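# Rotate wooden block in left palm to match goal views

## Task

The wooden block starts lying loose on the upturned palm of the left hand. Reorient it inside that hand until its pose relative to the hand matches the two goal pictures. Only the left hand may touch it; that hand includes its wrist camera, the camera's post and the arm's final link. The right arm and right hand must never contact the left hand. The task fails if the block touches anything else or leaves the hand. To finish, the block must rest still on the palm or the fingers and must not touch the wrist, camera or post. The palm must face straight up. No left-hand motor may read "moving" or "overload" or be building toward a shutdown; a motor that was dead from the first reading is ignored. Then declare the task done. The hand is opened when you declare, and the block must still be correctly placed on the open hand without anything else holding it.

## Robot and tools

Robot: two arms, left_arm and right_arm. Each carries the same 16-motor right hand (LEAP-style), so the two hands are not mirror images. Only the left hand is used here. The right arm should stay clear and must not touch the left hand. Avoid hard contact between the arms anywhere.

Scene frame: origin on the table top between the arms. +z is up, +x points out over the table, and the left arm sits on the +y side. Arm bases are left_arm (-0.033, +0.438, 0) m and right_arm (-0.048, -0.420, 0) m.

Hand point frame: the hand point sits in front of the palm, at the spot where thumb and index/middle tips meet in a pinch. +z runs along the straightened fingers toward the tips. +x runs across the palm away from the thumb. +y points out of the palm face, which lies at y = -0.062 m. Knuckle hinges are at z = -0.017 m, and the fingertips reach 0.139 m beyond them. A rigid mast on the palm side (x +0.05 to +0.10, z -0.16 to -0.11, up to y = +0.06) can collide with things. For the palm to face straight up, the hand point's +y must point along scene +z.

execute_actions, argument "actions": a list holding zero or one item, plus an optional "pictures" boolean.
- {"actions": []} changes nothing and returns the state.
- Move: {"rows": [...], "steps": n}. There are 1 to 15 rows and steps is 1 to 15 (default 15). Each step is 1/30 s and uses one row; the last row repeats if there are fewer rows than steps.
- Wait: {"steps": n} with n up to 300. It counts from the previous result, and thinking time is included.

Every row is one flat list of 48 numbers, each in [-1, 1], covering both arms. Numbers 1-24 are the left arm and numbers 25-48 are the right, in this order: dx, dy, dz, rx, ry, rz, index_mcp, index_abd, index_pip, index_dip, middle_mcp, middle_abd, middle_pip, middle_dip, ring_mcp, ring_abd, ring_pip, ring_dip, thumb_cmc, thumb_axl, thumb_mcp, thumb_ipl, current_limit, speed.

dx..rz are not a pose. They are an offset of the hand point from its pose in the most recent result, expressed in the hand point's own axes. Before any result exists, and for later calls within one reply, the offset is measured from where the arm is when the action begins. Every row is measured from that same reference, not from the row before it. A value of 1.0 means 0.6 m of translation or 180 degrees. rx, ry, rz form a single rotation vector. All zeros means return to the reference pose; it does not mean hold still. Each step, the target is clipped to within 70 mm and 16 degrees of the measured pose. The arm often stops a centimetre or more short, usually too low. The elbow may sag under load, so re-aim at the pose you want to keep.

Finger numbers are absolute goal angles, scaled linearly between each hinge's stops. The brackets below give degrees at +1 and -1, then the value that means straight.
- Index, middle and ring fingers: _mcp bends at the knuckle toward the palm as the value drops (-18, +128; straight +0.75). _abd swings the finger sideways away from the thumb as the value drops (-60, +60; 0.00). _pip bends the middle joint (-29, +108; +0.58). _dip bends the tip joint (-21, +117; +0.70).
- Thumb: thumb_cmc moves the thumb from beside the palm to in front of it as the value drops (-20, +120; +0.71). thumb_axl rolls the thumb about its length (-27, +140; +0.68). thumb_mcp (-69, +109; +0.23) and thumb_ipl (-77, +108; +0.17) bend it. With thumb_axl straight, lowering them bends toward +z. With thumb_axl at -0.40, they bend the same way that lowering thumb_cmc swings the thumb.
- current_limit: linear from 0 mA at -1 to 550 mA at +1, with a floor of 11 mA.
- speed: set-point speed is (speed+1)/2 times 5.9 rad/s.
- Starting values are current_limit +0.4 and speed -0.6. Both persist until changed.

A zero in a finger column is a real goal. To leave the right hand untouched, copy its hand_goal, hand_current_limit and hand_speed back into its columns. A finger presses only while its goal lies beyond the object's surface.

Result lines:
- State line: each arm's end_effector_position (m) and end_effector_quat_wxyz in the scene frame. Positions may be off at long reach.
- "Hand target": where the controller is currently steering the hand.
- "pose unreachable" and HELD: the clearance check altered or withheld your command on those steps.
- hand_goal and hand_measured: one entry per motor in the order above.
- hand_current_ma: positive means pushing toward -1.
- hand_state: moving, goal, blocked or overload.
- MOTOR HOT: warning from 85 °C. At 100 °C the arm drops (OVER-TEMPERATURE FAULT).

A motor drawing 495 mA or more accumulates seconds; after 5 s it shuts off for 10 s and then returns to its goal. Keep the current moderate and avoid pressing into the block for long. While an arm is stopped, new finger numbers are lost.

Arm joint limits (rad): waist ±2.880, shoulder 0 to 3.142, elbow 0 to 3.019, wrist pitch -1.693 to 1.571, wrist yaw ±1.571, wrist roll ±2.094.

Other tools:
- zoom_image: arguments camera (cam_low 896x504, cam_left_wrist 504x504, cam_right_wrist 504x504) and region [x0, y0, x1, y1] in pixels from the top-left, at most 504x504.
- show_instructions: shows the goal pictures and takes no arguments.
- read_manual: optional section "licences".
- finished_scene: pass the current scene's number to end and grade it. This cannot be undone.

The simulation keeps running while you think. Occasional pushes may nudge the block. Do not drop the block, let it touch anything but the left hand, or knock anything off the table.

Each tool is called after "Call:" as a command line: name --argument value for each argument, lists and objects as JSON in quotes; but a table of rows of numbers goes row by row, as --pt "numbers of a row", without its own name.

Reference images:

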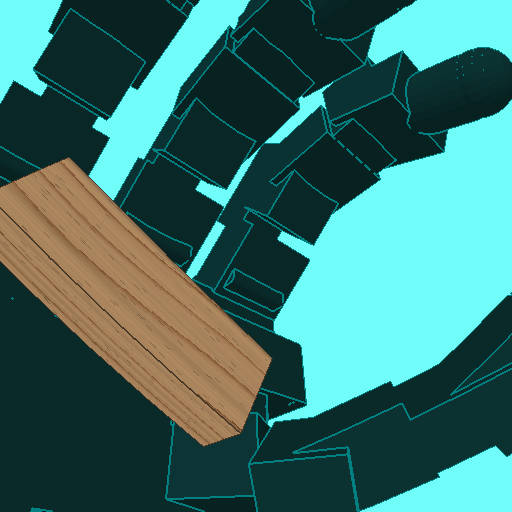

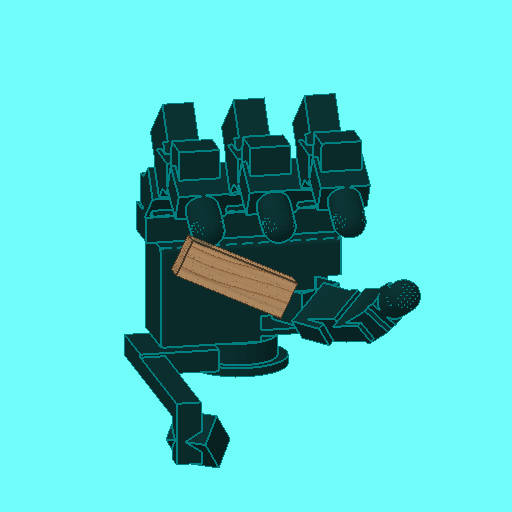

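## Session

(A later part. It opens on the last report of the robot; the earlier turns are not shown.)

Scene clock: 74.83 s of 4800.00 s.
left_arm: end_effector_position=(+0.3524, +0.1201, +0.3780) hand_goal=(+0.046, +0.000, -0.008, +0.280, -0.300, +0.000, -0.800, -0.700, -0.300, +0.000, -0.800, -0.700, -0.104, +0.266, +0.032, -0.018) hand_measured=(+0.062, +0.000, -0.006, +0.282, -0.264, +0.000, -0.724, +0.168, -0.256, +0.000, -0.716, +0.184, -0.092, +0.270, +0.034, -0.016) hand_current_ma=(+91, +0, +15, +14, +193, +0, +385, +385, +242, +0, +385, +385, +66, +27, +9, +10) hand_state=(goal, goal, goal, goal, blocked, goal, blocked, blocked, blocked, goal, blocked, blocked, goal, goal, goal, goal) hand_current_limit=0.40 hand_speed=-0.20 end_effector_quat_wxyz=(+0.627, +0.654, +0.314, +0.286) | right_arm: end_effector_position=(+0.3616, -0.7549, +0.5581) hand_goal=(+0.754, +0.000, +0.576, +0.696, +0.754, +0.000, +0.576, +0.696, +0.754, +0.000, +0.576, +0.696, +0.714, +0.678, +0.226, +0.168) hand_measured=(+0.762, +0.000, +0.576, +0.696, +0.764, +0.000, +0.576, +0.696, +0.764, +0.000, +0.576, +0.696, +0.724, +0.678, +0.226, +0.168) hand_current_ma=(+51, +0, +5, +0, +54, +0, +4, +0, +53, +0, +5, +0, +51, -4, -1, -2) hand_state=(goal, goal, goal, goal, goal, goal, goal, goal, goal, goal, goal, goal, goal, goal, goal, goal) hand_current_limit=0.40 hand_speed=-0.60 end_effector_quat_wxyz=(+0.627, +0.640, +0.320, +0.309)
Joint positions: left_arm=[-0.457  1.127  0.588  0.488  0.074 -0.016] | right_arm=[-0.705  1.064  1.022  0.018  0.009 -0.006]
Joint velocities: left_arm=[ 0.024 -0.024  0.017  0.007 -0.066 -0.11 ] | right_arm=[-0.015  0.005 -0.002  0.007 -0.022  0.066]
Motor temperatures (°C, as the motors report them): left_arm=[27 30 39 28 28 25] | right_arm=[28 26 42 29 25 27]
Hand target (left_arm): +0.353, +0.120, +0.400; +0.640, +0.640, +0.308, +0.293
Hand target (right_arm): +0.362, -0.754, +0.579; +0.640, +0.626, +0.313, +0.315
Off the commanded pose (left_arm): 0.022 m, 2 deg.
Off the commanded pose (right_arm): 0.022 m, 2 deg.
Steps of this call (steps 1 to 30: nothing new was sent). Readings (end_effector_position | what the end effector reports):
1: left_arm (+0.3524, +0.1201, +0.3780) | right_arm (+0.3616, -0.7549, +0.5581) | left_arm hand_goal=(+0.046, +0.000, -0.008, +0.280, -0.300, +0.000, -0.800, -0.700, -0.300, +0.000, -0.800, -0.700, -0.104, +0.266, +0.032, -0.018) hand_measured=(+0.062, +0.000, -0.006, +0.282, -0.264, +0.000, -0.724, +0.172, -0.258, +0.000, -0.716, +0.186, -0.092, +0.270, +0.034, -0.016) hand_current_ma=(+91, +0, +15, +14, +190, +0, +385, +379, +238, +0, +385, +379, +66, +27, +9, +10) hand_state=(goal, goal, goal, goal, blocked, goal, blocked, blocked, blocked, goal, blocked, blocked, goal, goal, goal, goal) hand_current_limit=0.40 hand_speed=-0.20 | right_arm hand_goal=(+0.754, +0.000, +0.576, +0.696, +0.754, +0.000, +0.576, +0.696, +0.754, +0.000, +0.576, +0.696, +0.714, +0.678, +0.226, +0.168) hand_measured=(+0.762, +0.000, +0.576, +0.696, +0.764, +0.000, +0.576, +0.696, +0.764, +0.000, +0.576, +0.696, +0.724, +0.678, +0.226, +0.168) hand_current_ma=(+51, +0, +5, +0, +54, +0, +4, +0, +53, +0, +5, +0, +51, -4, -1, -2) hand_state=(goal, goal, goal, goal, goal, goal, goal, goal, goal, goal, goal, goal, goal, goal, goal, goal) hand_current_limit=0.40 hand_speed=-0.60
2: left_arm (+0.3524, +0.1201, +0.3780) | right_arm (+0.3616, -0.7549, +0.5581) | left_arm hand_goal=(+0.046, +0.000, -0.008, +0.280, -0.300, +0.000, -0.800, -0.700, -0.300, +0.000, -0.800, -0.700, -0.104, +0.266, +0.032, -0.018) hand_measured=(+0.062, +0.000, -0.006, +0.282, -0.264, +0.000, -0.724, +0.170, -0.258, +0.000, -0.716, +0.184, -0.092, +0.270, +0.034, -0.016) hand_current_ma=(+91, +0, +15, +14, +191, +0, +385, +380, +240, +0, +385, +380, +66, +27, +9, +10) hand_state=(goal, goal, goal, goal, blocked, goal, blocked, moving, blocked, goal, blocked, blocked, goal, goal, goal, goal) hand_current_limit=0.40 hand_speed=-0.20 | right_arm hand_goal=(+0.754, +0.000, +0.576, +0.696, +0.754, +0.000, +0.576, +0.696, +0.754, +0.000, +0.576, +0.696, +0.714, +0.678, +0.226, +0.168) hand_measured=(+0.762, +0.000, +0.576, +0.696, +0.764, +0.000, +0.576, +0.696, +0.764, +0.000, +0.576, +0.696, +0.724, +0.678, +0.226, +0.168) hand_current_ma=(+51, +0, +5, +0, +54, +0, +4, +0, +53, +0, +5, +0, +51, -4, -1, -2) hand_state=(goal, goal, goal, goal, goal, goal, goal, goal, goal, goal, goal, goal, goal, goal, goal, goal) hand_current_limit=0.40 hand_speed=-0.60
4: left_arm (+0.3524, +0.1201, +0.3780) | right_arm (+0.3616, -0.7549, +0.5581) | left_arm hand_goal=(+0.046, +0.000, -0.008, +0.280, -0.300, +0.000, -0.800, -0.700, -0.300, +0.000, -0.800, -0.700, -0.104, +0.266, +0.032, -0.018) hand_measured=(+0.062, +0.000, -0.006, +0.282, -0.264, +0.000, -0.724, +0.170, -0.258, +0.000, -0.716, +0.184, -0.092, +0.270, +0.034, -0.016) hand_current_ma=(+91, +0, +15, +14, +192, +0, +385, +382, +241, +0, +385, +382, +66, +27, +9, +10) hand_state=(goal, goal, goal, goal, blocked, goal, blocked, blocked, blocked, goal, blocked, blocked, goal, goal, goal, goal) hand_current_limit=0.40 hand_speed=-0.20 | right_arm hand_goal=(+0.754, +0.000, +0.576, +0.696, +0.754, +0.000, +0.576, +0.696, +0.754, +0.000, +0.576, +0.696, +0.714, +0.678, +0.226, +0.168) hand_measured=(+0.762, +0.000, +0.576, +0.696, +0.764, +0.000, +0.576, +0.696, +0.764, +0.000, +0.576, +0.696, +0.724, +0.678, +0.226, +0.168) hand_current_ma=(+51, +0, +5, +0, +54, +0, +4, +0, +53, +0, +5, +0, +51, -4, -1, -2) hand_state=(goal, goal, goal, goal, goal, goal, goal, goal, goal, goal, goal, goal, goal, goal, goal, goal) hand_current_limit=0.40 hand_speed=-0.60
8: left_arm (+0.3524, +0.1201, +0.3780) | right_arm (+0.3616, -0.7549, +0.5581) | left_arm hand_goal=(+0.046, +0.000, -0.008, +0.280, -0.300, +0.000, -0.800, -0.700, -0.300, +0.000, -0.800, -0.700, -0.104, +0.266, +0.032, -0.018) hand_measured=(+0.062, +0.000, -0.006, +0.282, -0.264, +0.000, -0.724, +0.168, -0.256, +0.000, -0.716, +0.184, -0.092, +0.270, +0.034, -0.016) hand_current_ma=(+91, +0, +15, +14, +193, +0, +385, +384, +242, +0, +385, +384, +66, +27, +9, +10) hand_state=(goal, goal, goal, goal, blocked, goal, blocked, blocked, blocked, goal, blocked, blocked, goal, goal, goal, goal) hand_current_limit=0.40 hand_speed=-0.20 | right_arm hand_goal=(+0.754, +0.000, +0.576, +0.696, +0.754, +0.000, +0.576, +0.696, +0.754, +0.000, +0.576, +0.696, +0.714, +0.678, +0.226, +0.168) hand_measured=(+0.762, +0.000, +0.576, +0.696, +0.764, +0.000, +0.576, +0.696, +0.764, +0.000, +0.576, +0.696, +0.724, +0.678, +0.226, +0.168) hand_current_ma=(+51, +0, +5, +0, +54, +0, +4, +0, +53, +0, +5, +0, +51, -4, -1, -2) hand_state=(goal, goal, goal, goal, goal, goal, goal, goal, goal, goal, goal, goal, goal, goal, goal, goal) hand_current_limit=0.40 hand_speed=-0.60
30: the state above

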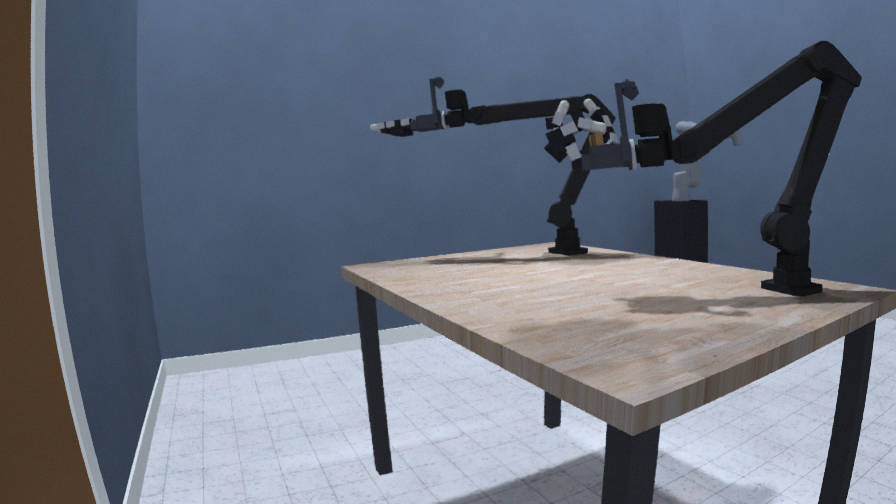

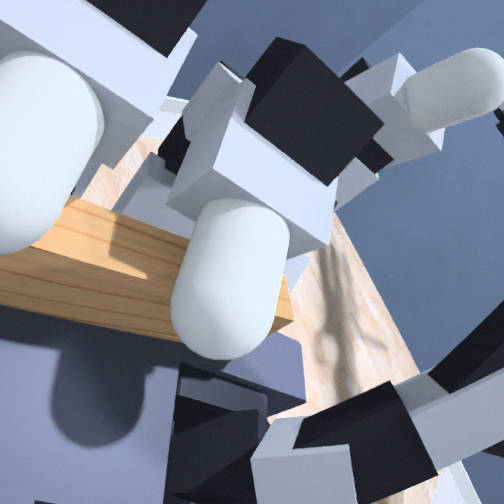

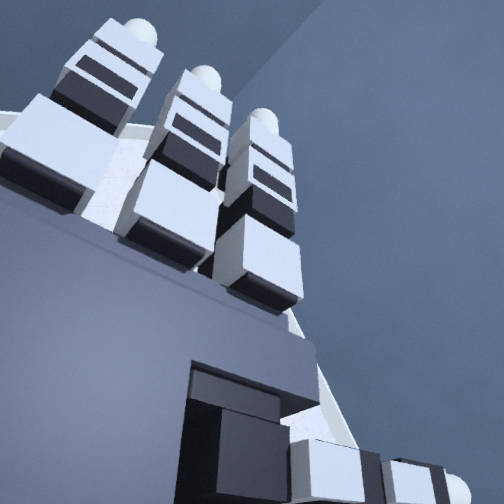

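Call:
execute_actions --actions '[{"rows": [[0, 0.037, 0, -0.0135, 0, 0, 0.046, 0, -0.008, 0.28, 0.0, 0, -0.9, -0.7, 0.0, 0, -0.9, -0.7, -0.104, 0.266, 0.032, -0.018, 0.4, -0.6, 0, 0.036, 0, -0.0135, 0, 0, 0.754, 0, 0.576, 0.696, 0.754, 0, 0.576, 0.696, 0.754, 0, 0.576, 0.696, 0.714, 0.678, 0.226, 0.168, 0.4, -0.6]], "steps": 15}]' --pictures false

Call:
execute_actions --actions '[{"steps": 30}]'

Scene clock: 79.73 s of 4800.00 s.
left_arm: end_effector_position=(+0.3524, +0.1201, +0.3780) hand_goal=(+0.046, +0.000, -0.008, +0.280, +0.000, +0.000, -0.900, -0.700, +0.000, +0.000, -0.900, -0.700, -0.104, +0.266, +0.032, -0.018) hand_measured=(+0.062, +0.000, -0.006, +0.282, +0.018, +0.000, -0.820, -0.022, +0.024, +0.000, -0.802, -0.004, -0.092, +0.270, +0.034, -0.016) hand_current_ma=(+91, +0, +15, +14, +124, +0, +385, +313, +164, +0, +385, +342, +66, +27, +9, +10) hand_state=(goal, goal, goal, goal, moving, goal, blocked, moving, moving, goal, blocked, moving, goal, goal, goal, goal) hand_current_limit=0.40 hand_speed=-0.60 end_effector_quat_wxyz=(+0.627, +0.654, +0.314, +0.286) | right_arm: end_effector_position=(+0.3616, -0.7549, +0.5581) hand_goal=(+0.754, +0.000, +0.576, +0.696, +0.754, +0.000, +0.576, +0.696, +0.754, +0.000, +0.576, +0.696, +0.714, +0.678, +0.226, +0.168) hand_measured=(+0.762, +0.000, +0.576, +0.696, +0.764, +0.000, +0.576, +0.696, +0.764, +0.000, +0.576, +0.696, +0.724, +0.678, +0.226, +0.168) hand_current_ma=(+51, +0, +5, +0, +54, +0, +4, +0, +53, +0, +5, +0, +51, -4, -1, -2) hand_state=(goal, goal, goal, goal, goal, goal, goal, goal, goal, goal, goal, goal, goal, goal, goal, goal) hand_current_limit=0.40 hand_speed=-0.60 end_effector_quat_wxyz=(+0.627, +0.640, +0.320, +0.309)
Joint positions: left_arm=[-0.457  1.127  0.588  0.488  0.074 -0.016] | right_arm=[-0.705  1.064  1.022  0.018  0.009 -0.006]
Joint velocities: left_arm=[ 0.005  0.015  0.007 -0.012 -0.022 -0.066] | right_arm=[-0.005 -0.005 -0.017  0.002  0.022  0.007]
Motor temperatures (°C, as the motors report them): left_arm=[27 30 39 28 28 25] | right_arm=[28 26 42 29 25 27]
Hand target (left_arm): +0.353, +0.120, +0.400; +0.640, +0.640, +0.308, +0.293
Hand target (right_arm): +0.362, -0.754, +0.579; +0.640, +0.626, +0.313, +0.315
Off the commanded pose (left_arm): 0.022 m, 2 deg.
Off the commanded pose (right_arm): 0.022 m, 2 deg.
Steps of this call (steps 1 to 132: nothing new was sent; steps 133 to 147: all 15 steps of this action). Readings (end_effector_position | what the end effector reports):
133: left_arm (+0.3524, +0.1201, +0.3780) | right_arm (+0.3616, -0.7549, +0.5581) | left_arm hand_goal=(+0.046, +0.000, -0.008, +0.280, +0.000, +0.000, -0.900, -0.700, +0.000, +0.000, -0.900, -0.700, -0.104, +0.266, +0.032, -0.018) hand_measured=(+0.062, +0.000, -0.006, +0.282, -0.264, +0.000, -0.724, +0.168, -0.256, +0.000, -0.716, +0.184, -0.092, +0.270, +0.034, -0.016) hand_current_ma=(+91, +0, +15, +14, +193, +0, +385, +385, +242, +0, +385, +385, +66, +27, +9, +10) hand_state=(goal, goal, goal, goal, moving, goal, moving, blocked, moving, goal, moving, blocked, goal, goal, goal, goal) hand_current_limit=0.40 hand_speed=-0.60 | right_arm hand_goal=(+0.754, +0.000, +0.576, +0.696, +0.754, +0.000, +0.576, +0.696, +0.754, +0.000, +0.576, +0.696, +0.714, +0.678, +0.226, +0.168) hand_measured=(+0.762, +0.000, +0.576, +0.696, +0.764, +0.000, +0.576, +0.696, +0.764, +0.000, +0.576, +0.696, +0.724, +0.678, +0.226, +0.168) hand_current_ma=(+51, +0, +5, +0, +54, +0, +4, +0, +53, +0, +5, +0, +51, -4, -1, -2) hand_state=(goal, goal, goal, goal, goal, goal, goal, goal, goal, goal, goal, goal, goal, goal, goal, goal) hand_current_limit=0.40 hand_speed=-0.60
134: left_arm (+0.3524, +0.1201, +0.3780) | right_arm (+0.3616, -0.7549, +0.5581) | left_arm hand_goal=(+0.046, +0.000, -0.008, +0.280, +0.000, +0.000, -0.900, -0.700, +0.000, +0.000, -0.900, -0.700, -0.104, +0.266, +0.032, -0.018) hand_measured=(+0.062, +0.000, -0.006, +0.282, -0.264, +0.000, -0.724, +0.168, -0.256, +0.000, -0.716, +0.184, -0.092, +0.270, +0.034, -0.016) hand_current_ma=(+91, +0, +15, +14, +132, +0, +385, +385, +181, +0, +385, +385, +66, +27, +9, +10) hand_state=(goal, goal, goal, goal, moving, goal, blocked, blocked, moving, goal, blocked, blocked, goal, goal, goal, goal) hand_current_limit=0.40 hand_speed=-0.60 | right_arm hand_goal=(+0.754, +0.000, +0.576, +0.696, +0.754, +0.000, +0.576, +0.696, +0.754, +0.000, +0.576, +0.696, +0.714, +0.678, +0.226, +0.168) hand_measured=(+0.762, +0.000, +0.576, +0.696, +0.764, +0.000, +0.576, +0.696, +0.764, +0.000, +0.576, +0.696, +0.724, +0.678, +0.226, +0.168) hand_current_ma=(+51, +0, +5, +0, +54, +0, +4, +0, +53, +0, +5, +0, +51, -4, -1, -2) hand_state=(goal, goal, goal, goal, goal, goal, goal, goal, goal, goal, goal, goal, goal, goal, goal, goal) hand_current_limit=0.40 hand_speed=-0.60
136: left_arm (+0.3524, +0.1201, +0.3780) | right_arm (+0.3616, -0.7549, +0.5581) | left_arm hand_goal=(+0.046, +0.000, -0.008, +0.280, +0.000, +0.000, -0.900, -0.700, +0.000, +0.000, -0.900, -0.700, -0.104, +0.266, +0.032, -0.018) hand_measured=(+0.062, +0.000, -0.006, +0.282, -0.234, +0.000, -0.730, +0.148, -0.228, +0.000, -0.722, +0.164, -0.092, +0.270, +0.034, -0.016) hand_current_ma=(+91, +0, +15, +14, +31, +0, +294, +192, +61, +0, +294, +193, +66, +27, +9, +10) hand_state=(goal, goal, goal, goal, moving, goal, moving, moving, moving, goal, moving, moving, goal, goal, goal, goal) hand_current_limit=0.40 hand_speed=-0.60 | right_arm hand_goal=(+0.754, +0.000, +0.576, +0.696, +0.754, +0.000, +0.576, +0.696, +0.754, +0.000, +0.576, +0.696, +0.714, +0.678, +0.226, +0.168) hand_measured=(+0.762, +0.000, +0.576, +0.696, +0.764, +0.000, +0.576, +0.696, +0.764, +0.000, +0.576, +0.696, +0.724, +0.678, +0.226, +0.168) hand_current_ma=(+51, +0, +5, +0, +54, +0, +4, +0, +53, +0, +5, +0, +51, -4, -1, -2) hand_state=(goal, goal, goal, goal, goal, goal, goal, goal, goal, goal, goal, goal, goal, goal, goal, goal) hand_current_limit=0.40 hand_speed=-0.60
140: left_arm (+0.3524, +0.1201, +0.3780) | right_arm (+0.3616, -0.7549, +0.5581) | left_arm hand_goal=(+0.046, +0.000, -0.008, +0.280, +0.000, +0.000, -0.900, -0.700, +0.000, +0.000, -0.900, -0.700, -0.104, +0.266, +0.032, -0.018) hand_measured=(+0.062, +0.000, -0.006, +0.282, -0.124, +0.000, -0.776, +0.080, -0.120, +0.000, -0.764, +0.092, -0.092, +0.270, +0.034, -0.016) hand_current_ma=(+91, +0, +15, +14, +14, +0, +264, +176, +33, +0, +247, +167, +66, +27, +9, +10) hand_state=(goal, goal, goal, goal, moving, goal, moving, moving, moving, goal, moving, moving, goal, goal, goal, goal) hand_current_limit=0.40 hand_speed=-0.60 | right_arm hand_goal=(+0.754, +0.000, +0.576, +0.696, +0.754, +0.000, +0.576, +0.696, +0.754, +0.000, +0.576, +0.696, +0.714, +0.678, +0.226, +0.168) hand_measured=(+0.762, +0.000, +0.576, +0.696, +0.764, +0.000, +0.576, +0.696, +0.764, +0.000, +0.576, +0.696, +0.724, +0.678, +0.226, +0.168) hand_current_ma=(+51, +0, +5, +0, +54, +0, +4, +0, +53, +0, +5, +0, +51, -4, -1, -2) hand_state=(goal, goal, goal, goal, goal, goal, goal, goal, goal, goal, goal, goal, goal, goal, goal, goal) hand_current_limit=0.40 hand_speed=-0.60
147: the state above

Scene clock: 80.73 s of 4800.00 s.
left_arm: end_effector_position=(+0.3524, +0.1201, +0.3780) hand_goal=(+0.046, +0.000, -0.008, +0.280, +0.000, +0.000, -0.900, -0.700, +0.000, +0.000, -0.900, -0.700, -0.104, +0.266, +0.032, -0.018) hand_measured=(+0.062, +0.000, -0.006, +0.282, +0.030, +0.000, -0.820, -0.046, +0.036, +0.000, -0.802, -0.018, -0.092, +0.270, +0.034, -0.016) hand_current_ma=(+91, +0, +15, +14, +161, +0, +385, +385, +204, +0, +385, +385, +66, +27, +9, +10) hand_state=(goal, goal, goal, goal, blocked, goal, blocked, blocked, blocked, goal, blocked, blocked, goal, goal, goal, goal) hand_current_limit=0.40 hand_speed=-0.60 end_effector_quat_wxyz=(+0.627, +0.654, +0.314, +0.286) | right_arm: end_effector_position=(+0.3616, -0.7549, +0.5581) hand_goal=(+0.754, +0.000, +0.576, +0.696, +0.754, +0.000, +0.576, +0.696, +0.754, +0.000, +0.576, +0.696, +0.714, +0.678, +0.226, +0.168) hand_measured=(+0.762, +0.000, +0.576, +0.696, +0.764, +0.000, +0.576, +0.696, +0.764, +0.000, +0.576, +0.696, +0.724, +0.678, +0.226, +0.168) hand_current_ma=(+51, +0, +5, +0, +54, +0, +4, +0, +53, +0, +5, +0, +51, -4, -1, -2) hand_state=(goal, goal, goal, goal, goal, goal, goal, goal, goal, goal, goal, goal, goal, goal, goal, goal) hand_current_limit=0.40 hand_speed=-0.60 end_effector_quat_wxyz=(+0.627, +0.640, +0.320, +0.309)
Joint positions: left_arm=[-0.457  1.127  0.588  0.488  0.074 -0.016] | right_arm=[-0.705  1.064  1.022  0.018  0.009 -0.006]
Joint velocities: left_arm=[-0.015  0.005 -0.027  0.007 -0.022  0.037] | right_arm=[-0.005  0.005 -0.002  0.012  0.007  0.022]
Motor temperatures (°C, as the motors report them): left_arm=[27 30 39 28 28 25] | right_arm=[28 26 42 29 25 27]
Hand target (left_arm): +0.353, +0.120, +0.400; +0.640, +0.640, +0.308, +0.293
Hand target (right_arm): +0.362, -0.754, +0.579; +0.640, +0.626, +0.313, +0.315
Off the commanded pose (left_arm): 0.022 m, 2 deg.
Off the commanded pose (right_arm): 0.022 m, 2 deg.
Steps of this call (steps 1 to 30: nothing new was sent). Readings (end_effector_position | what the end effector reports):
1: left_arm (+0.3524, +0.1201, +0.3780) | right_arm (+0.3616, -0.7549, +0.5581) | left_arm hand_goal=(+0.046, +0.000, -0.008, +0.280, +0.000, +0.000, -0.900, -0.700, +0.000, +0.000, -0.900, -0.700, -0.104, +0.266, +0.032, -0.018) hand_measured=(+0.062, +0.000, -0.006, +0.282, +0.022, +0.000, -0.820, -0.030, +0.028, +0.000, -0.802, -0.008, -0.092, +0.270, +0.034, -0.016) hand_current_ma=(+91, +0, +15, +14, +135, +0, +385, +334, +176, +0, +385, +354, +66, +27, +9, +10) hand_state=(goal, goal, goal, goal, moving, goal, blocked, moving, moving, goal, blocked, moving, goal, goal, goal, goal) hand_current_limit=0.40 hand_speed=-0.60 | right_arm hand_goal=(+0.754, +0.000, +0.576, +0.696, +0.754, +0.000, +0.576, +0.696, +0.754, +0.000, +0.576, +0.696, +0.714, +0.678, +0.226, +0.168) hand_measured=(+0.762, +0.000, +0.576, +0.696, +0.764, +0.000, +0.576, +0.696, +0.764, +0.000, +0.576, +0.696, +0.724, +0.678, +0.226, +0.168) hand_current_ma=(+51, +0, +5, +0, +54, +0, +4, +0, +53, +0, +5, +0, +51, -4, -1, -2) hand_state=(goal, goal, goal, goal, goal, goal, goal, goal, goal, goal, goal, goal, goal, goal, goal, goal) hand_current_limit=0.40 hand_speed=-0.60
2: left_arm (+0.3524, +0.1201, +0.3780) | right_arm (+0.3616, -0.7549, +0.5581) | left_arm hand_goal=(+0.046, +0.000, -0.008, +0.280, +0.000, +0.000, -0.900, -0.700, +0.000, +0.000, -0.900, -0.700, -0.104, +0.266, +0.032, -0.018) hand_measured=(+0.062, +0.000, -0.006, +0.282, +0.024, +0.000, -0.820, -0.034, +0.030, +0.000, -0.802, -0.012, -0.092, +0.270, +0.034, -0.016) hand_current_ma=(+91, +0, +15, +14, +142, +0, +385, +349, +184, +0, +385, +363, +66, +27, +9, +10) hand_state=(goal, goal, goal, goal, moving, goal, blocked, moving, moving, goal, blocked, moving, goal, goal, goal, goal) hand_current_limit=0.40 hand_speed=-0.60 | right_arm hand_goal=(+0.754, +0.000, +0.576, +0.696, +0.754, +0.000, +0.576, +0.696, +0.754, +0.000, +0.576, +0.696, +0.714, +0.678, +0.226, +0.168) hand_measured=(+0.762, +0.000, +0.576, +0.696, +0.764, +0.000, +0.576, +0.696, +0.764, +0.000, +0.576, +0.696, +0.724, +0.678, +0.226, +0.168) hand_current_ma=(+51, +0, +5, +0, +54, +0, +4, +0, +53, +0, +5, +0, +51, -4, -1, -2) hand_state=(goal, goal, goal, goal, goal, goal, goal, goal, goal, goal, goal, goal, goal, goal, goal, goal) hand_current_limit=0.40 hand_speed=-0.60
4: left_arm (+0.3524, +0.1201, +0.3780) | right_arm (+0.3616, -0.7549, +0.5581) | left_arm hand_goal=(+0.046, +0.000, -0.008, +0.280, +0.000, +0.000, -0.900, -0.700, +0.000, +0.000, -0.900, -0.700, -0.104, +0.266, +0.032, -0.018) hand_measured=(+0.062, +0.000, -0.006, +0.282, +0.026, +0.000, -0.820, -0.038, +0.034, +0.000, -0.802, -0.014, -0.092, +0.270, +0.034, -0.016) hand_current_ma=(+91, +0, +15, +14, +151, +0, +385, +367, +193, +0, +385, +373, +66, +27, +9, +10) hand_state=(goal, goal, goal, goal, moving, goal, blocked, moving, moving, goal, blocked, moving, goal, goal, goal, goal) hand_current_limit=0.40 hand_speed=-0.60 | right_arm hand_goal=(+0.754, +0.000, +0.576, +0.696, +0.754, +0.000, +0.576, +0.696, +0.754, +0.000, +0.576, +0.696, +0.714, +0.678, +0.226, +0.168) hand_measured=(+0.762, +0.000, +0.576, +0.696, +0.764, +0.000, +0.576, +0.696, +0.764, +0.000, +0.576, +0.696, +0.724, +0.678, +0.226, +0.168) hand_current_ma=(+51, +0, +5, +0, +54, +0, +4, +0, +53, +0, +5, +0, +51, -4, -1, -2) hand_state=(goal, goal, goal, goal, goal, goal, goal, goal, goal, goal, goal, goal, goal, goal, goal, goal) hand_current_limit=0.40 hand_speed=-0.60
8: left_arm (+0.3524, +0.1201, +0.3780) | right_arm (+0.3616, -0.7549, +0.5581) | left_arm hand_goal=(+0.046, +0.000, -0.008, +0.280, +0.000, +0.000, -0.900, -0.700, +0.000, +0.000, -0.900, -0.700, -0.104, +0.266, +0.032, -0.018) hand_measured=(+0.062, +0.000, -0.006, +0.282, +0.030, +0.000, -0.820, -0.044, +0.036, +0.000, -0.802, -0.018, -0.092, +0.270, +0.034, -0.016) hand_current_ma=(+91, +0, +15, +14, +158, +0, +385, +380, +201, +0, +385, +382, +66, +27, +9, +10) hand_state=(goal, goal, goal, goal, blocked, goal, blocked, blocked, blocked, goal, blocked, blocked, goal, goal, goal, goal) hand_current_limit=0.40 hand_speed=-0.60 | right_arm hand_goal=(+0.754, +0.000, +0.576, +0.696, +0.754, +0.000, +0.576, +0.696, +0.754, +0.000, +0.576, +0.696, +0.714, +0.678, +0.226, +0.168) hand_measured=(+0.762, +0.000, +0.576, +0.696, +0.764, +0.000, +0.576, +0.696, +0.764, +0.000, +0.576, +0.696, +0.724, +0.678, +0.226, +0.168) hand_current_ma=(+51, +0, +5, +0, +54, +0, +4, +0, +53, +0, +5, +0, +51, -4, -1, -2) hand_state=(goal, goal, goal, goal, goal, goal, goal, goal, goal, goal, goal, goal, goal, goal, goal, goal) hand_current_limit=0.40 hand_speed=-0.60
30: the state above

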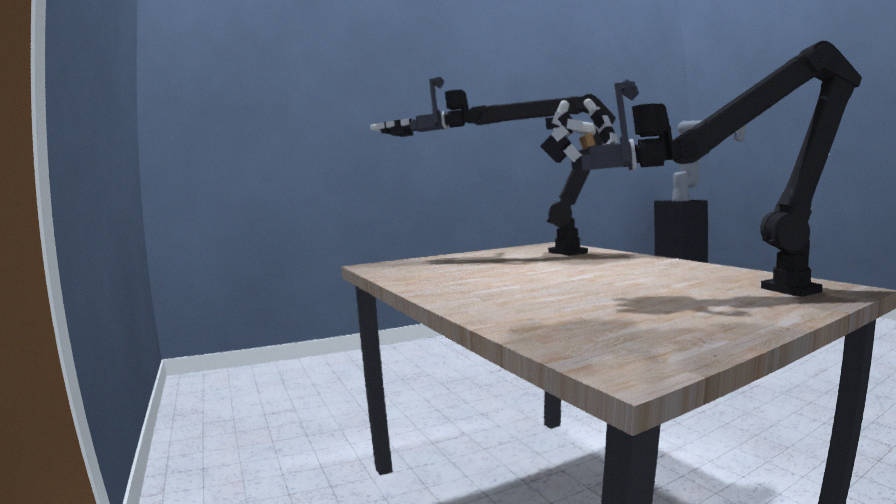

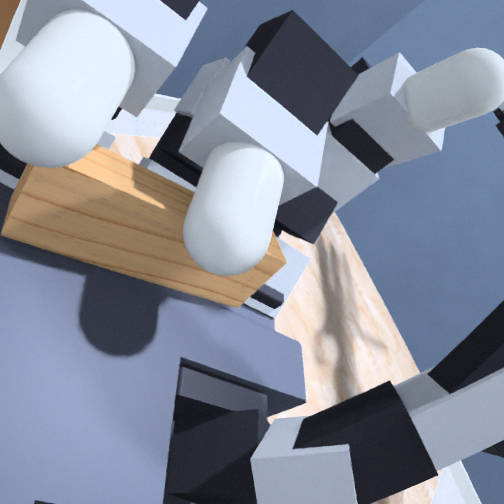

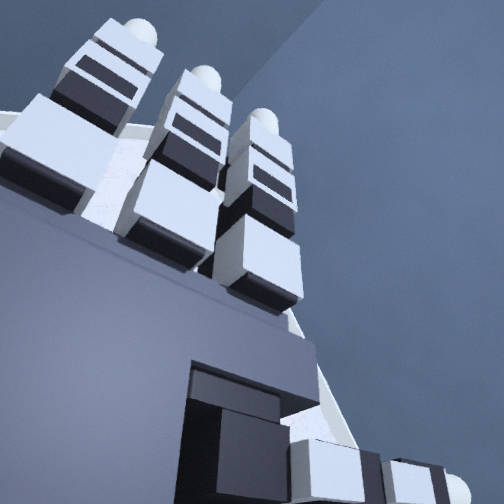

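Call:
execute_actions --actions '[{"rows": [[0, 0.037, 0, -0.0135, 0, 0, 0.4, 0, -0.008, 0.28, 0.4, 0, -1.0, -0.7, 0.4, 0, -1.0, -0.7, -0.104, 0.266, 0.032, -0.018, 0.4, -0.6, 0, 0.036, 0, -0.0135, 0, 0, 0.754, 0, 0.576, 0.696, 0.754, 0, 0.576, 0.696, 0.754, 0, 0.576, 0.696, 0.714, 0.678, 0.226, 0.168, 0.4, -0.6]], "steps": 15}]' --pictures false

Call:
execute_actions --actions '[{"steps": 30}]'

Scene clock: 86.77 s of 4800.00 s.
left_arm: end_effector_position=(+0.3524, +0.1201, +0.3780) hand_goal=(+0.400, +0.000, -0.008, +0.280, +0.400, +0.000, -1.000, -0.700, +0.400, +0.000, -1.000, -0.700, -0.104, +0.266, +0.032, -0.018) hand_measured=(+0.404, +0.000, -0.006, +0.282, +0.384, +0.000, -0.988, -0.318, +0.384, +0.000, -0.986, -0.288, -0.092, +0.270, +0.034, -0.016) hand_current_ma=(+53, +0, +13, +13, +55, +0, +105, +206, +42, +0, -12, +44, +66, +26, +9, +10) hand_state=(moving, goal, goal, goal, moving, goal, moving, moving, moving, goal, moving, moving, goal, goal, goal, goal) hand_current_limit=0.40 hand_speed=-0.60 end_effector_quat_wxyz=(+0.627, +0.654, +0.314, +0.286) | right_arm: end_effector_position=(+0.3616, -0.7549, +0.5581) hand_goal=(+0.754, +0.000, +0.576, +0.696, +0.754, +0.000, +0.576, +0.696, +0.754, +0.000, +0.576, +0.696, +0.714, +0.678, +0.226, +0.168) hand_measured=(+0.762, +0.000, +0.576, +0.696, +0.764, +0.000, +0.576, +0.696, +0.764, +0.000, +0.576, +0.696, +0.724, +0.678, +0.226, +0.168) hand_current_ma=(+51, +0, +5, +0, +54, +0, +4, +0, +53, +0, +5, +0, +51, -4, -1, -2) hand_state=(goal, goal, goal, goal, goal, goal, goal, goal, goal, goal, goal, goal, goal, goal, goal, goal) hand_current_limit=0.40 hand_speed=-0.60 end_effector_quat_wxyz=(+0.627, +0.640, +0.320, +0.309)
Joint positions: left_arm=[-0.457  1.127  0.588  0.488  0.074 -0.016] | right_arm=[-0.705  1.064  1.022  0.018  0.009 -0.006]
Joint velocities: left_arm=[-0.005  0.005 -0.002 -0.007  0.007  0.007] | right_arm=[-0.005 -0.015 -0.002 -0.022  0.007 -0.037]
Motor temperatures (°C, as the motors report them): left_arm=[27 30 40 28 28 25] | right_arm=[28 26 43 29 25 27]
Hand target (left_arm): +0.353, +0.120, +0.400; +0.640, +0.640, +0.308, +0.293
Hand target (right_arm): +0.362, -0.754, +0.579; +0.640, +0.626, +0.313, +0.315
Off the commanded pose (left_arm): 0.022 m, 2 deg.
Off the commanded pose (right_arm): 0.022 m, 2 deg.
Steps of this call (steps 1 to 166: nothing new was sent; steps 167 to 181: all 15 steps of this action). Readings (end_effector_position | what the end effector reports):
167: left_arm (+0.3524, +0.1201, +0.3780) | right_arm (+0.3616, -0.7549, +0.5581) | left_arm hand_goal=(+0.400, +0.000, -0.008, +0.280, +0.400, +0.000, -1.000, -0.700, +0.400, +0.000, -1.000, -0.700, -0.104, +0.266, +0.032, -0.018) hand_measured=(+0.062, +0.000, -0.006, +0.282, +0.030, +0.000, -0.820, -0.046, +0.036, +0.000, -0.802, -0.018, -0.092, +0.270, +0.034, -0.016) hand_current_ma=(+91, +0, +15, +14, +161, +0, +385, +385, +204, +0, +385, +385, +66, +27, +9, +10) hand_state=(moving, goal, goal, goal, moving, goal, moving, blocked, moving, goal, moving, blocked, goal, goal, goal, goal) hand_current_limit=0.40 hand_speed=-0.60 | right_arm hand_goal=(+0.754, +0.000, +0.576, +0.696, +0.754, +0.000, +0.576, +0.696, +0.754, +0.000, +0.576, +0.696, +0.714, +0.678, +0.226, +0.168) hand_measured=(+0.762, +0.000, +0.576, +0.696, +0.764, +0.000, +0.576, +0.696, +0.764, +0.000, +0.576, +0.696, +0.724, +0.678, +0.226, +0.168) hand_current_ma=(+51, +0, +5, +0, +54, +0, +4, +0, +53, +0, +5, +0, +51, -4, -1, -2) hand_state=(goal, goal, goal, goal, goal, goal, goal, goal, goal, goal, goal, goal, goal, goal, goal, goal) hand_current_limit=0.40 hand_speed=-0.60
168: left_arm (+0.3524, +0.1201, +0.3780) | right_arm (+0.3616, -0.7549, +0.5581) | left_arm hand_goal=(+0.400, +0.000, -0.008, +0.280, +0.400, +0.000, -1.000, -0.700, +0.400, +0.000, -1.000, -0.700, -0.104, +0.266, +0.032, -0.018) hand_measured=(+0.062, +0.000, -0.006, +0.282, +0.030, +0.000, -0.820, -0.046, +0.036, +0.000, -0.802, -0.018, -0.092, +0.270, +0.034, -0.016) hand_current_ma=(+13, +0, +15, +14, +101, +0, +385, +385, +143, +0, +385, +385, +66, +27, +9, +10) hand_state=(moving, goal, goal, goal, moving, goal, blocked, blocked, moving, goal, blocked, blocked, goal, goal, goal, goal) hand_current_limit=0.40 hand_speed=-0.60 | right_arm hand_goal=(+0.754, +0.000, +0.576, +0.696, +0.754, +0.000, +0.576, +0.696, +0.754, +0.000, +0.576, +0.696, +0.714, +0.678, +0.226, +0.168) hand_measured=(+0.762, +0.000, +0.576, +0.696, +0.764, +0.000, +0.576, +0.696, +0.764, +0.000, +0.576, +0.696, +0.724, +0.678, +0.226, +0.168) hand_current_ma=(+51, +0, +5, +0, +54, +0, +4, +0, +53, +0, +5, +0, +51, -4, -1, -2) hand_state=(goal, goal, goal, goal, goal, goal, goal, goal, goal, goal, goal, goal, goal, goal, goal, goal) hand_current_limit=0.40 hand_speed=-0.60
170: left_arm (+0.3524, +0.1201, +0.3780) | right_arm (+0.3616, -0.7549, +0.5581) | left_arm hand_goal=(+0.400, +0.000, -0.008, +0.280, +0.400, +0.000, -1.000, -0.700, +0.400, +0.000, -1.000, -0.700, -0.104, +0.266, +0.032, -0.018) hand_measured=(+0.096, +0.000, -0.006, +0.282, +0.064, +0.000, -0.824, -0.062, +0.072, +0.000, -0.802, -0.034, -0.092, +0.270, +0.034, -0.016) hand_current_ma=(-23, +0, +13, +13, +32, +0, +324, +197, +75, +0, +362, +218, +66, +27, +9, +10) hand_state=(moving, goal, goal, goal, moving, goal, moving, moving, moving, goal, moving, moving, goal, goal, goal, goal) hand_current_limit=0.40 hand_speed=-0.60 | right_arm hand_goal=(+0.754, +0.000, +0.576, +0.696, +0.754, +0.000, +0.576, +0.696, +0.754, +0.000, +0.576, +0.696, +0.714, +0.678, +0.226, +0.168) hand_measured=(+0.762, +0.000, +0.576, +0.696, +0.764, +0.000, +0.576, +0.696, +0.764, +0.000, +0.576, +0.696, +0.724, +0.678, +0.226, +0.168) hand_current_ma=(+51, +0, +5, +0, +54, +0, +4, +0, +53, +0, +5, +0, +51, -4, -1, -2) hand_state=(goal, goal, goal, goal, goal, goal, goal, goal, goal, goal, goal, goal, goal, goal, goal, goal) hand_current_limit=0.40 hand_speed=-0.60
174: left_arm (+0.3524, +0.1201, +0.3780) | right_arm (+0.3616, -0.7549, +0.5581) | left_arm hand_goal=(+0.400, +0.000, -0.008, +0.280, +0.400, +0.000, -1.000, -0.700, +0.400, +0.000, -1.000, -0.700, -0.104, +0.266, +0.032, -0.018) hand_measured=(+0.216, +0.000, -0.006, +0.282, +0.174, +0.000, -0.882, -0.140, +0.182, +0.000, -0.830, -0.100, -0.092, +0.270, +0.034, -0.016) hand_current_ma=(-9, +0, +13, +13, -12, +0, +117, +87, +55, +0, +267, +155, +66, +27, +9, +10) hand_state=(moving, goal, goal, goal, moving, goal, moving, moving, moving, goal, moving, moving, goal, goal, goal, goal) hand_current_limit=0.40 hand_speed=-0.60 | right_arm hand_goal=(+0.754, +0.000, +0.576, +0.696, +0.754, +0.000, +0.576, +0.696, +0.754, +0.000, +0.576, +0.696, +0.714, +0.678, +0.226, +0.168) hand_measured=(+0.762, +0.000, +0.576, +0.696, +0.764, +0.000, +0.576, +0.696, +0.764, +0.000, +0.576, +0.696, +0.724, +0.678, +0.226, +0.168) hand_current_ma=(+51, +0, +5, +0, +54, +0, +4, +0, +53, +0, +5, +0, +51, -4, -1, -2) hand_state=(goal, goal, goal, goal, goal, goal, goal, goal, goal, goal, goal, goal, goal, goal, goal, goal) hand_current_limit=0.40 hand_speed=-0.60
181: the state above

Scene clock: 87.77 s of 4800.00 s.
left_arm: end_effector_position=(+0.3524, +0.1201, +0.3780) hand_goal=(+0.400, +0.000, -0.008, +0.280, +0.400, +0.000, -1.000, -0.700, +0.400, +0.000, -1.000, -0.700, -0.104, +0.266, +0.032, -0.018) hand_measured=(+0.408, +0.000, -0.006, +0.282, +0.406, +0.000, -0.966, -0.356, +0.404, +0.000, -0.972, -0.350, -0.092, +0.270, +0.034, -0.016) hand_current_ma=(+43, +0, +13, +13, +31, +0, +168, +385, +28, +0, +165, +385, +66, +26, +9, +10) hand_state=(goal, goal, goal, goal, goal, goal, blocked, blocked, goal, goal, blocked, blocked, goal, goal, goal, goal) hand_current_limit=0.40 hand_speed=-0.60 end_effector_quat_wxyz=(+0.627, +0.654, +0.314, +0.286) | right_arm: end_effector_position=(+0.3616, -0.7549, +0.5581) hand_goal=(+0.754, +0.000, +0.576, +0.696, +0.754, +0.000, +0.576, +0.696, +0.754, +0.000, +0.576, +0.696, +0.714, +0.678, +0.226, +0.168) hand_measured=(+0.762, +0.000, +0.576, +0.696, +0.764, +0.000, +0.576, +0.696, +0.764, +0.000, +0.576, +0.696, +0.724, +0.678, +0.226, +0.168) hand_current_ma=(+51, +0, +5, +0, +54, +0, +4, +0, +53, +0, +5, +0, +51, -4, -1, -2) hand_state=(goal, goal, goal, goal, goal, goal, goal, goal, goal, goal, goal, goal, goal, goal, goal, goal) hand_current_limit=0.40 hand_speed=-0.60 end_effector_quat_wxyz=(+0.627, +0.640, +0.320, +0.309)
Joint positions: left_arm=[-0.457  1.127  0.588  0.488  0.074 -0.016] | right_arm=[-0.705  1.064  1.022  0.018  0.009 -0.006]
Joint velocities: left_arm=[-0.005  0.005 -0.007  0.017 -0.066 -0.007] | right_arm=[-0.015 -0.005  0.002 -0.012 -0.022 -0.051]
Motor temperatures (°C, as the motors report them): left_arm=[27 30 40 28 28 25] | right_arm=[28 26 43 29 25 27]
Hand target (left_arm): +0.353, +0.120, +0.400; +0.640, +0.640, +0.308, +0.293
Hand target (right_arm): +0.362, -0.754, +0.579; +0.640, +0.626, +0.313, +0.315
Off the commanded pose (left_arm): 0.022 m, 2 deg.
Off the commanded pose (right_arm): 0.022 m, 2 deg.
Steps of this call (steps 1 to 30: nothing new was sent). Readings (end_effector_position | what the end effector reports):
1: left_arm (+0.3524, +0.1201, +0.3780) | right_arm (+0.3616, -0.7549, +0.5581) | left_arm hand_goal=(+0.400, +0.000, -0.008, +0.280, +0.400, +0.000, -1.000, -0.700, +0.400, +0.000, -1.000, -0.700, -0.104, +0.266, +0.032, -0.018) hand_measured=(+0.408, +0.000, -0.006, +0.282, +0.402, +0.000, -0.980, -0.334, +0.398, +0.000, -0.994, -0.316, -0.092, +0.270, +0.034, -0.016) hand_current_ma=(+46, +0, +13, +13, +58, +0, +144, +247, +42, +0, +70, +153, +66, +26, +9, +10) hand_state=(moving, goal, goal, goal, moving, goal, moving, moving, moving, goal, moving, moving, goal, goal, goal, goal) hand_current_limit=0.40 hand_speed=-0.60 | right_arm hand_goal=(+0.754, +0.000, +0.576, +0.696, +0.754, +0.000, +0.576, +0.696, +0.754, +0.000, +0.576, +0.696, +0.714, +0.678, +0.226, +0.168) hand_measured=(+0.762, +0.000, +0.576, +0.696, +0.764, +0.000, +0.576, +0.696, +0.764, +0.000, +0.576, +0.696, +0.724, +0.678, +0.226, +0.168) hand_current_ma=(+51, +0, +5, +0, +54, +0, +4, +0, +53, +0, +5, +0, +51, -4, -1, -2) hand_state=(goal, goal, goal, goal, goal, goal, goal, goal, goal, goal, goal, goal, goal, goal, goal, goal) hand_current_limit=0.40 hand_speed=-0.60
2: left_arm (+0.3524, +0.1201, +0.3780) | right_arm (+0.3616, -0.7549, +0.5581) | left_arm hand_goal=(+0.400, +0.000, -0.008, +0.280, +0.400, +0.000, -1.000, -0.700, +0.400, +0.000, -1.000, -0.700, -0.104, +0.266, +0.032, -0.018) hand_measured=(+0.408, +0.000, -0.006, +0.282, +0.406, +0.000, -0.976, -0.342, +0.404, +0.000, -0.988, -0.326, -0.092, +0.270, +0.034, -0.016) hand_current_ma=(+43, +0, +13, +13, +35, +0, +149, +323, +31, +0, +123, +305, +66, +26, +9, +10) hand_state=(goal, goal, goal, goal, moving, goal, moving, moving, moving, goal, moving, moving, goal, goal, goal, goal) hand_current_limit=0.40 hand_speed=-0.60 | right_arm hand_goal=(+0.754, +0.000, +0.576, +0.696, +0.754, +0.000, +0.576, +0.696, +0.754, +0.000, +0.576, +0.696, +0.714, +0.678, +0.226, +0.168) hand_measured=(+0.762, +0.000, +0.576, +0.696, +0.764, +0.000, +0.576, +0.696, +0.764, +0.000, +0.576, +0.696, +0.724, +0.678, +0.226, +0.168) hand_current_ma=(+51, +0, +5, +0, +54, +0, +4, +0, +53, +0, +5, +0, +51, -4, -1, -2) hand_state=(goal, goal, goal, goal, goal, goal, goal, goal, goal, goal, goal, goal, goal, goal, goal, goal) hand_current_limit=0.40 hand_speed=-0.60
4: left_arm (+0.3524, +0.1201, +0.3780) | right_arm (+0.3616, -0.7549, +0.5581) | left_arm hand_goal=(+0.400, +0.000, -0.008, +0.280, +0.400, +0.000, -1.000, -0.700, +0.400, +0.000, -1.000, -0.700, -0.104, +0.266, +0.032, -0.018) hand_measured=(+0.408, +0.000, -0.006, +0.282, +0.406, +0.000, -0.970, -0.352, +0.404, +0.000, -0.978, -0.340, -0.092, +0.270, +0.034, -0.016) hand_current_ma=(+43, +0, +13, +13, +30, +0, +159, +372, +26, +0, +146, +352, +66, +26, +9, +10) hand_state=(goal, goal, goal, goal, goal, goal, moving, moving, goal, goal, moving, moving, goal, goal, goal, goal) hand_current_limit=0.40 hand_speed=-0.60 | right_arm hand_goal=(+0.754, +0.000, +0.576, +0.696, +0.754, +0.000, +0.576, +0.696, +0.754, +0.000, +0.576, +0.696, +0.714, +0.678, +0.226, +0.168) hand_measured=(+0.762, +0.000, +0.576, +0.696, +0.764, +0.000, +0.576, +0.696, +0.764, +0.000, +0.576, +0.696, +0.724, +0.678, +0.226, +0.168) hand_current_ma=(+51, +0, +5, +0, +54, +0, +4, +0, +53, +0, +5, +0, +51, -4, -1, -2) hand_state=(goal, goal, goal, goal, goal, goal, goal, goal, goal, goal, goal, goal, goal, goal, goal, goal) hand_current_limit=0.40 hand_speed=-0.60
8: left_arm (+0.3524, +0.1201, +0.3780) | right_arm (+0.3616, -0.7549, +0.5581) | left_arm hand_goal=(+0.400, +0.000, -0.008, +0.280, +0.400, +0.000, -1.000, -0.700, +0.400, +0.000, -1.000, -0.700, -0.104, +0.266, +0.032, -0.018) hand_measured=(+0.408, +0.000, -0.006, +0.282, +0.406, +0.000, -0.968, -0.356, +0.404, +0.000, -0.974, -0.348, -0.092, +0.270, +0.034, -0.016) hand_current_ma=(+43, +0, +13, +13, +31, +0, +166, +381, +27, +0, +161, +378, +66, +26, +9, +10) hand_state=(goal, goal, goal, goal, goal, goal, blocked, blocked, goal, goal, blocked, blocked, goal, goal, goal, goal) hand_current_limit=0.40 hand_speed=-0.60 | right_arm hand_goal=(+0.754, +0.000, +0.576, +0.696, +0.754, +0.000, +0.576, +0.696, +0.754, +0.000, +0.576, +0.696, +0.714, +0.678, +0.226, +0.168) hand_measured=(+0.762, +0.000, +0.576, +0.696, +0.764, +0.000, +0.576, +0.696, +0.764, +0.000, +0.576, +0.696, +0.724, +0.678, +0.226, +0.168) hand_current_ma=(+51, +0, +5, +0, +54, +0, +4, +0, +53, +0, +5, +0, +51, -4, -1, -2) hand_state=(goal, goal, goal, goal, goal, goal, goal, goal, goal, goal, goal, goal, goal, goal, goal, goal) hand_current_limit=0.40 hand_speed=-0.60
30: the state above

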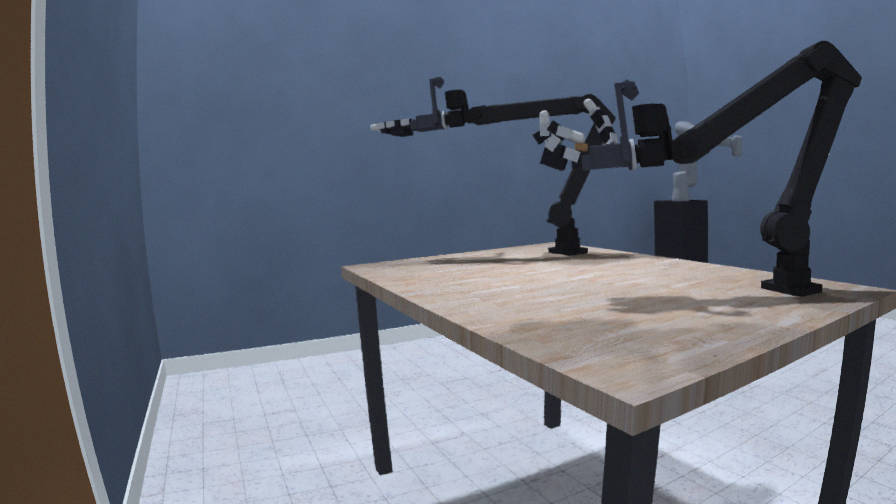

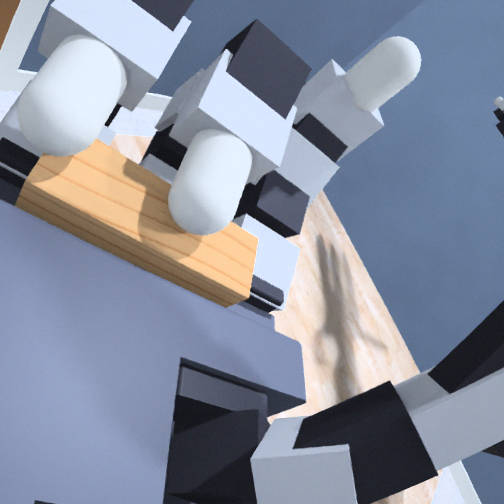

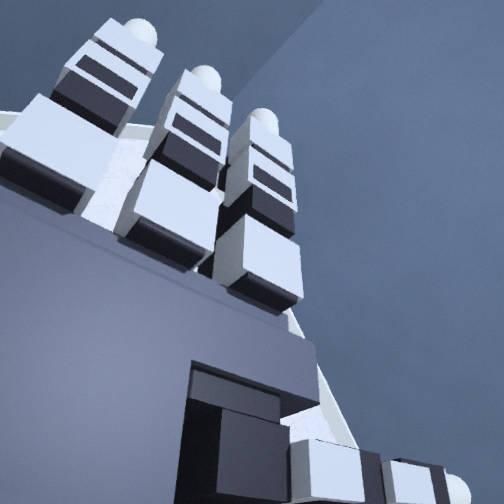

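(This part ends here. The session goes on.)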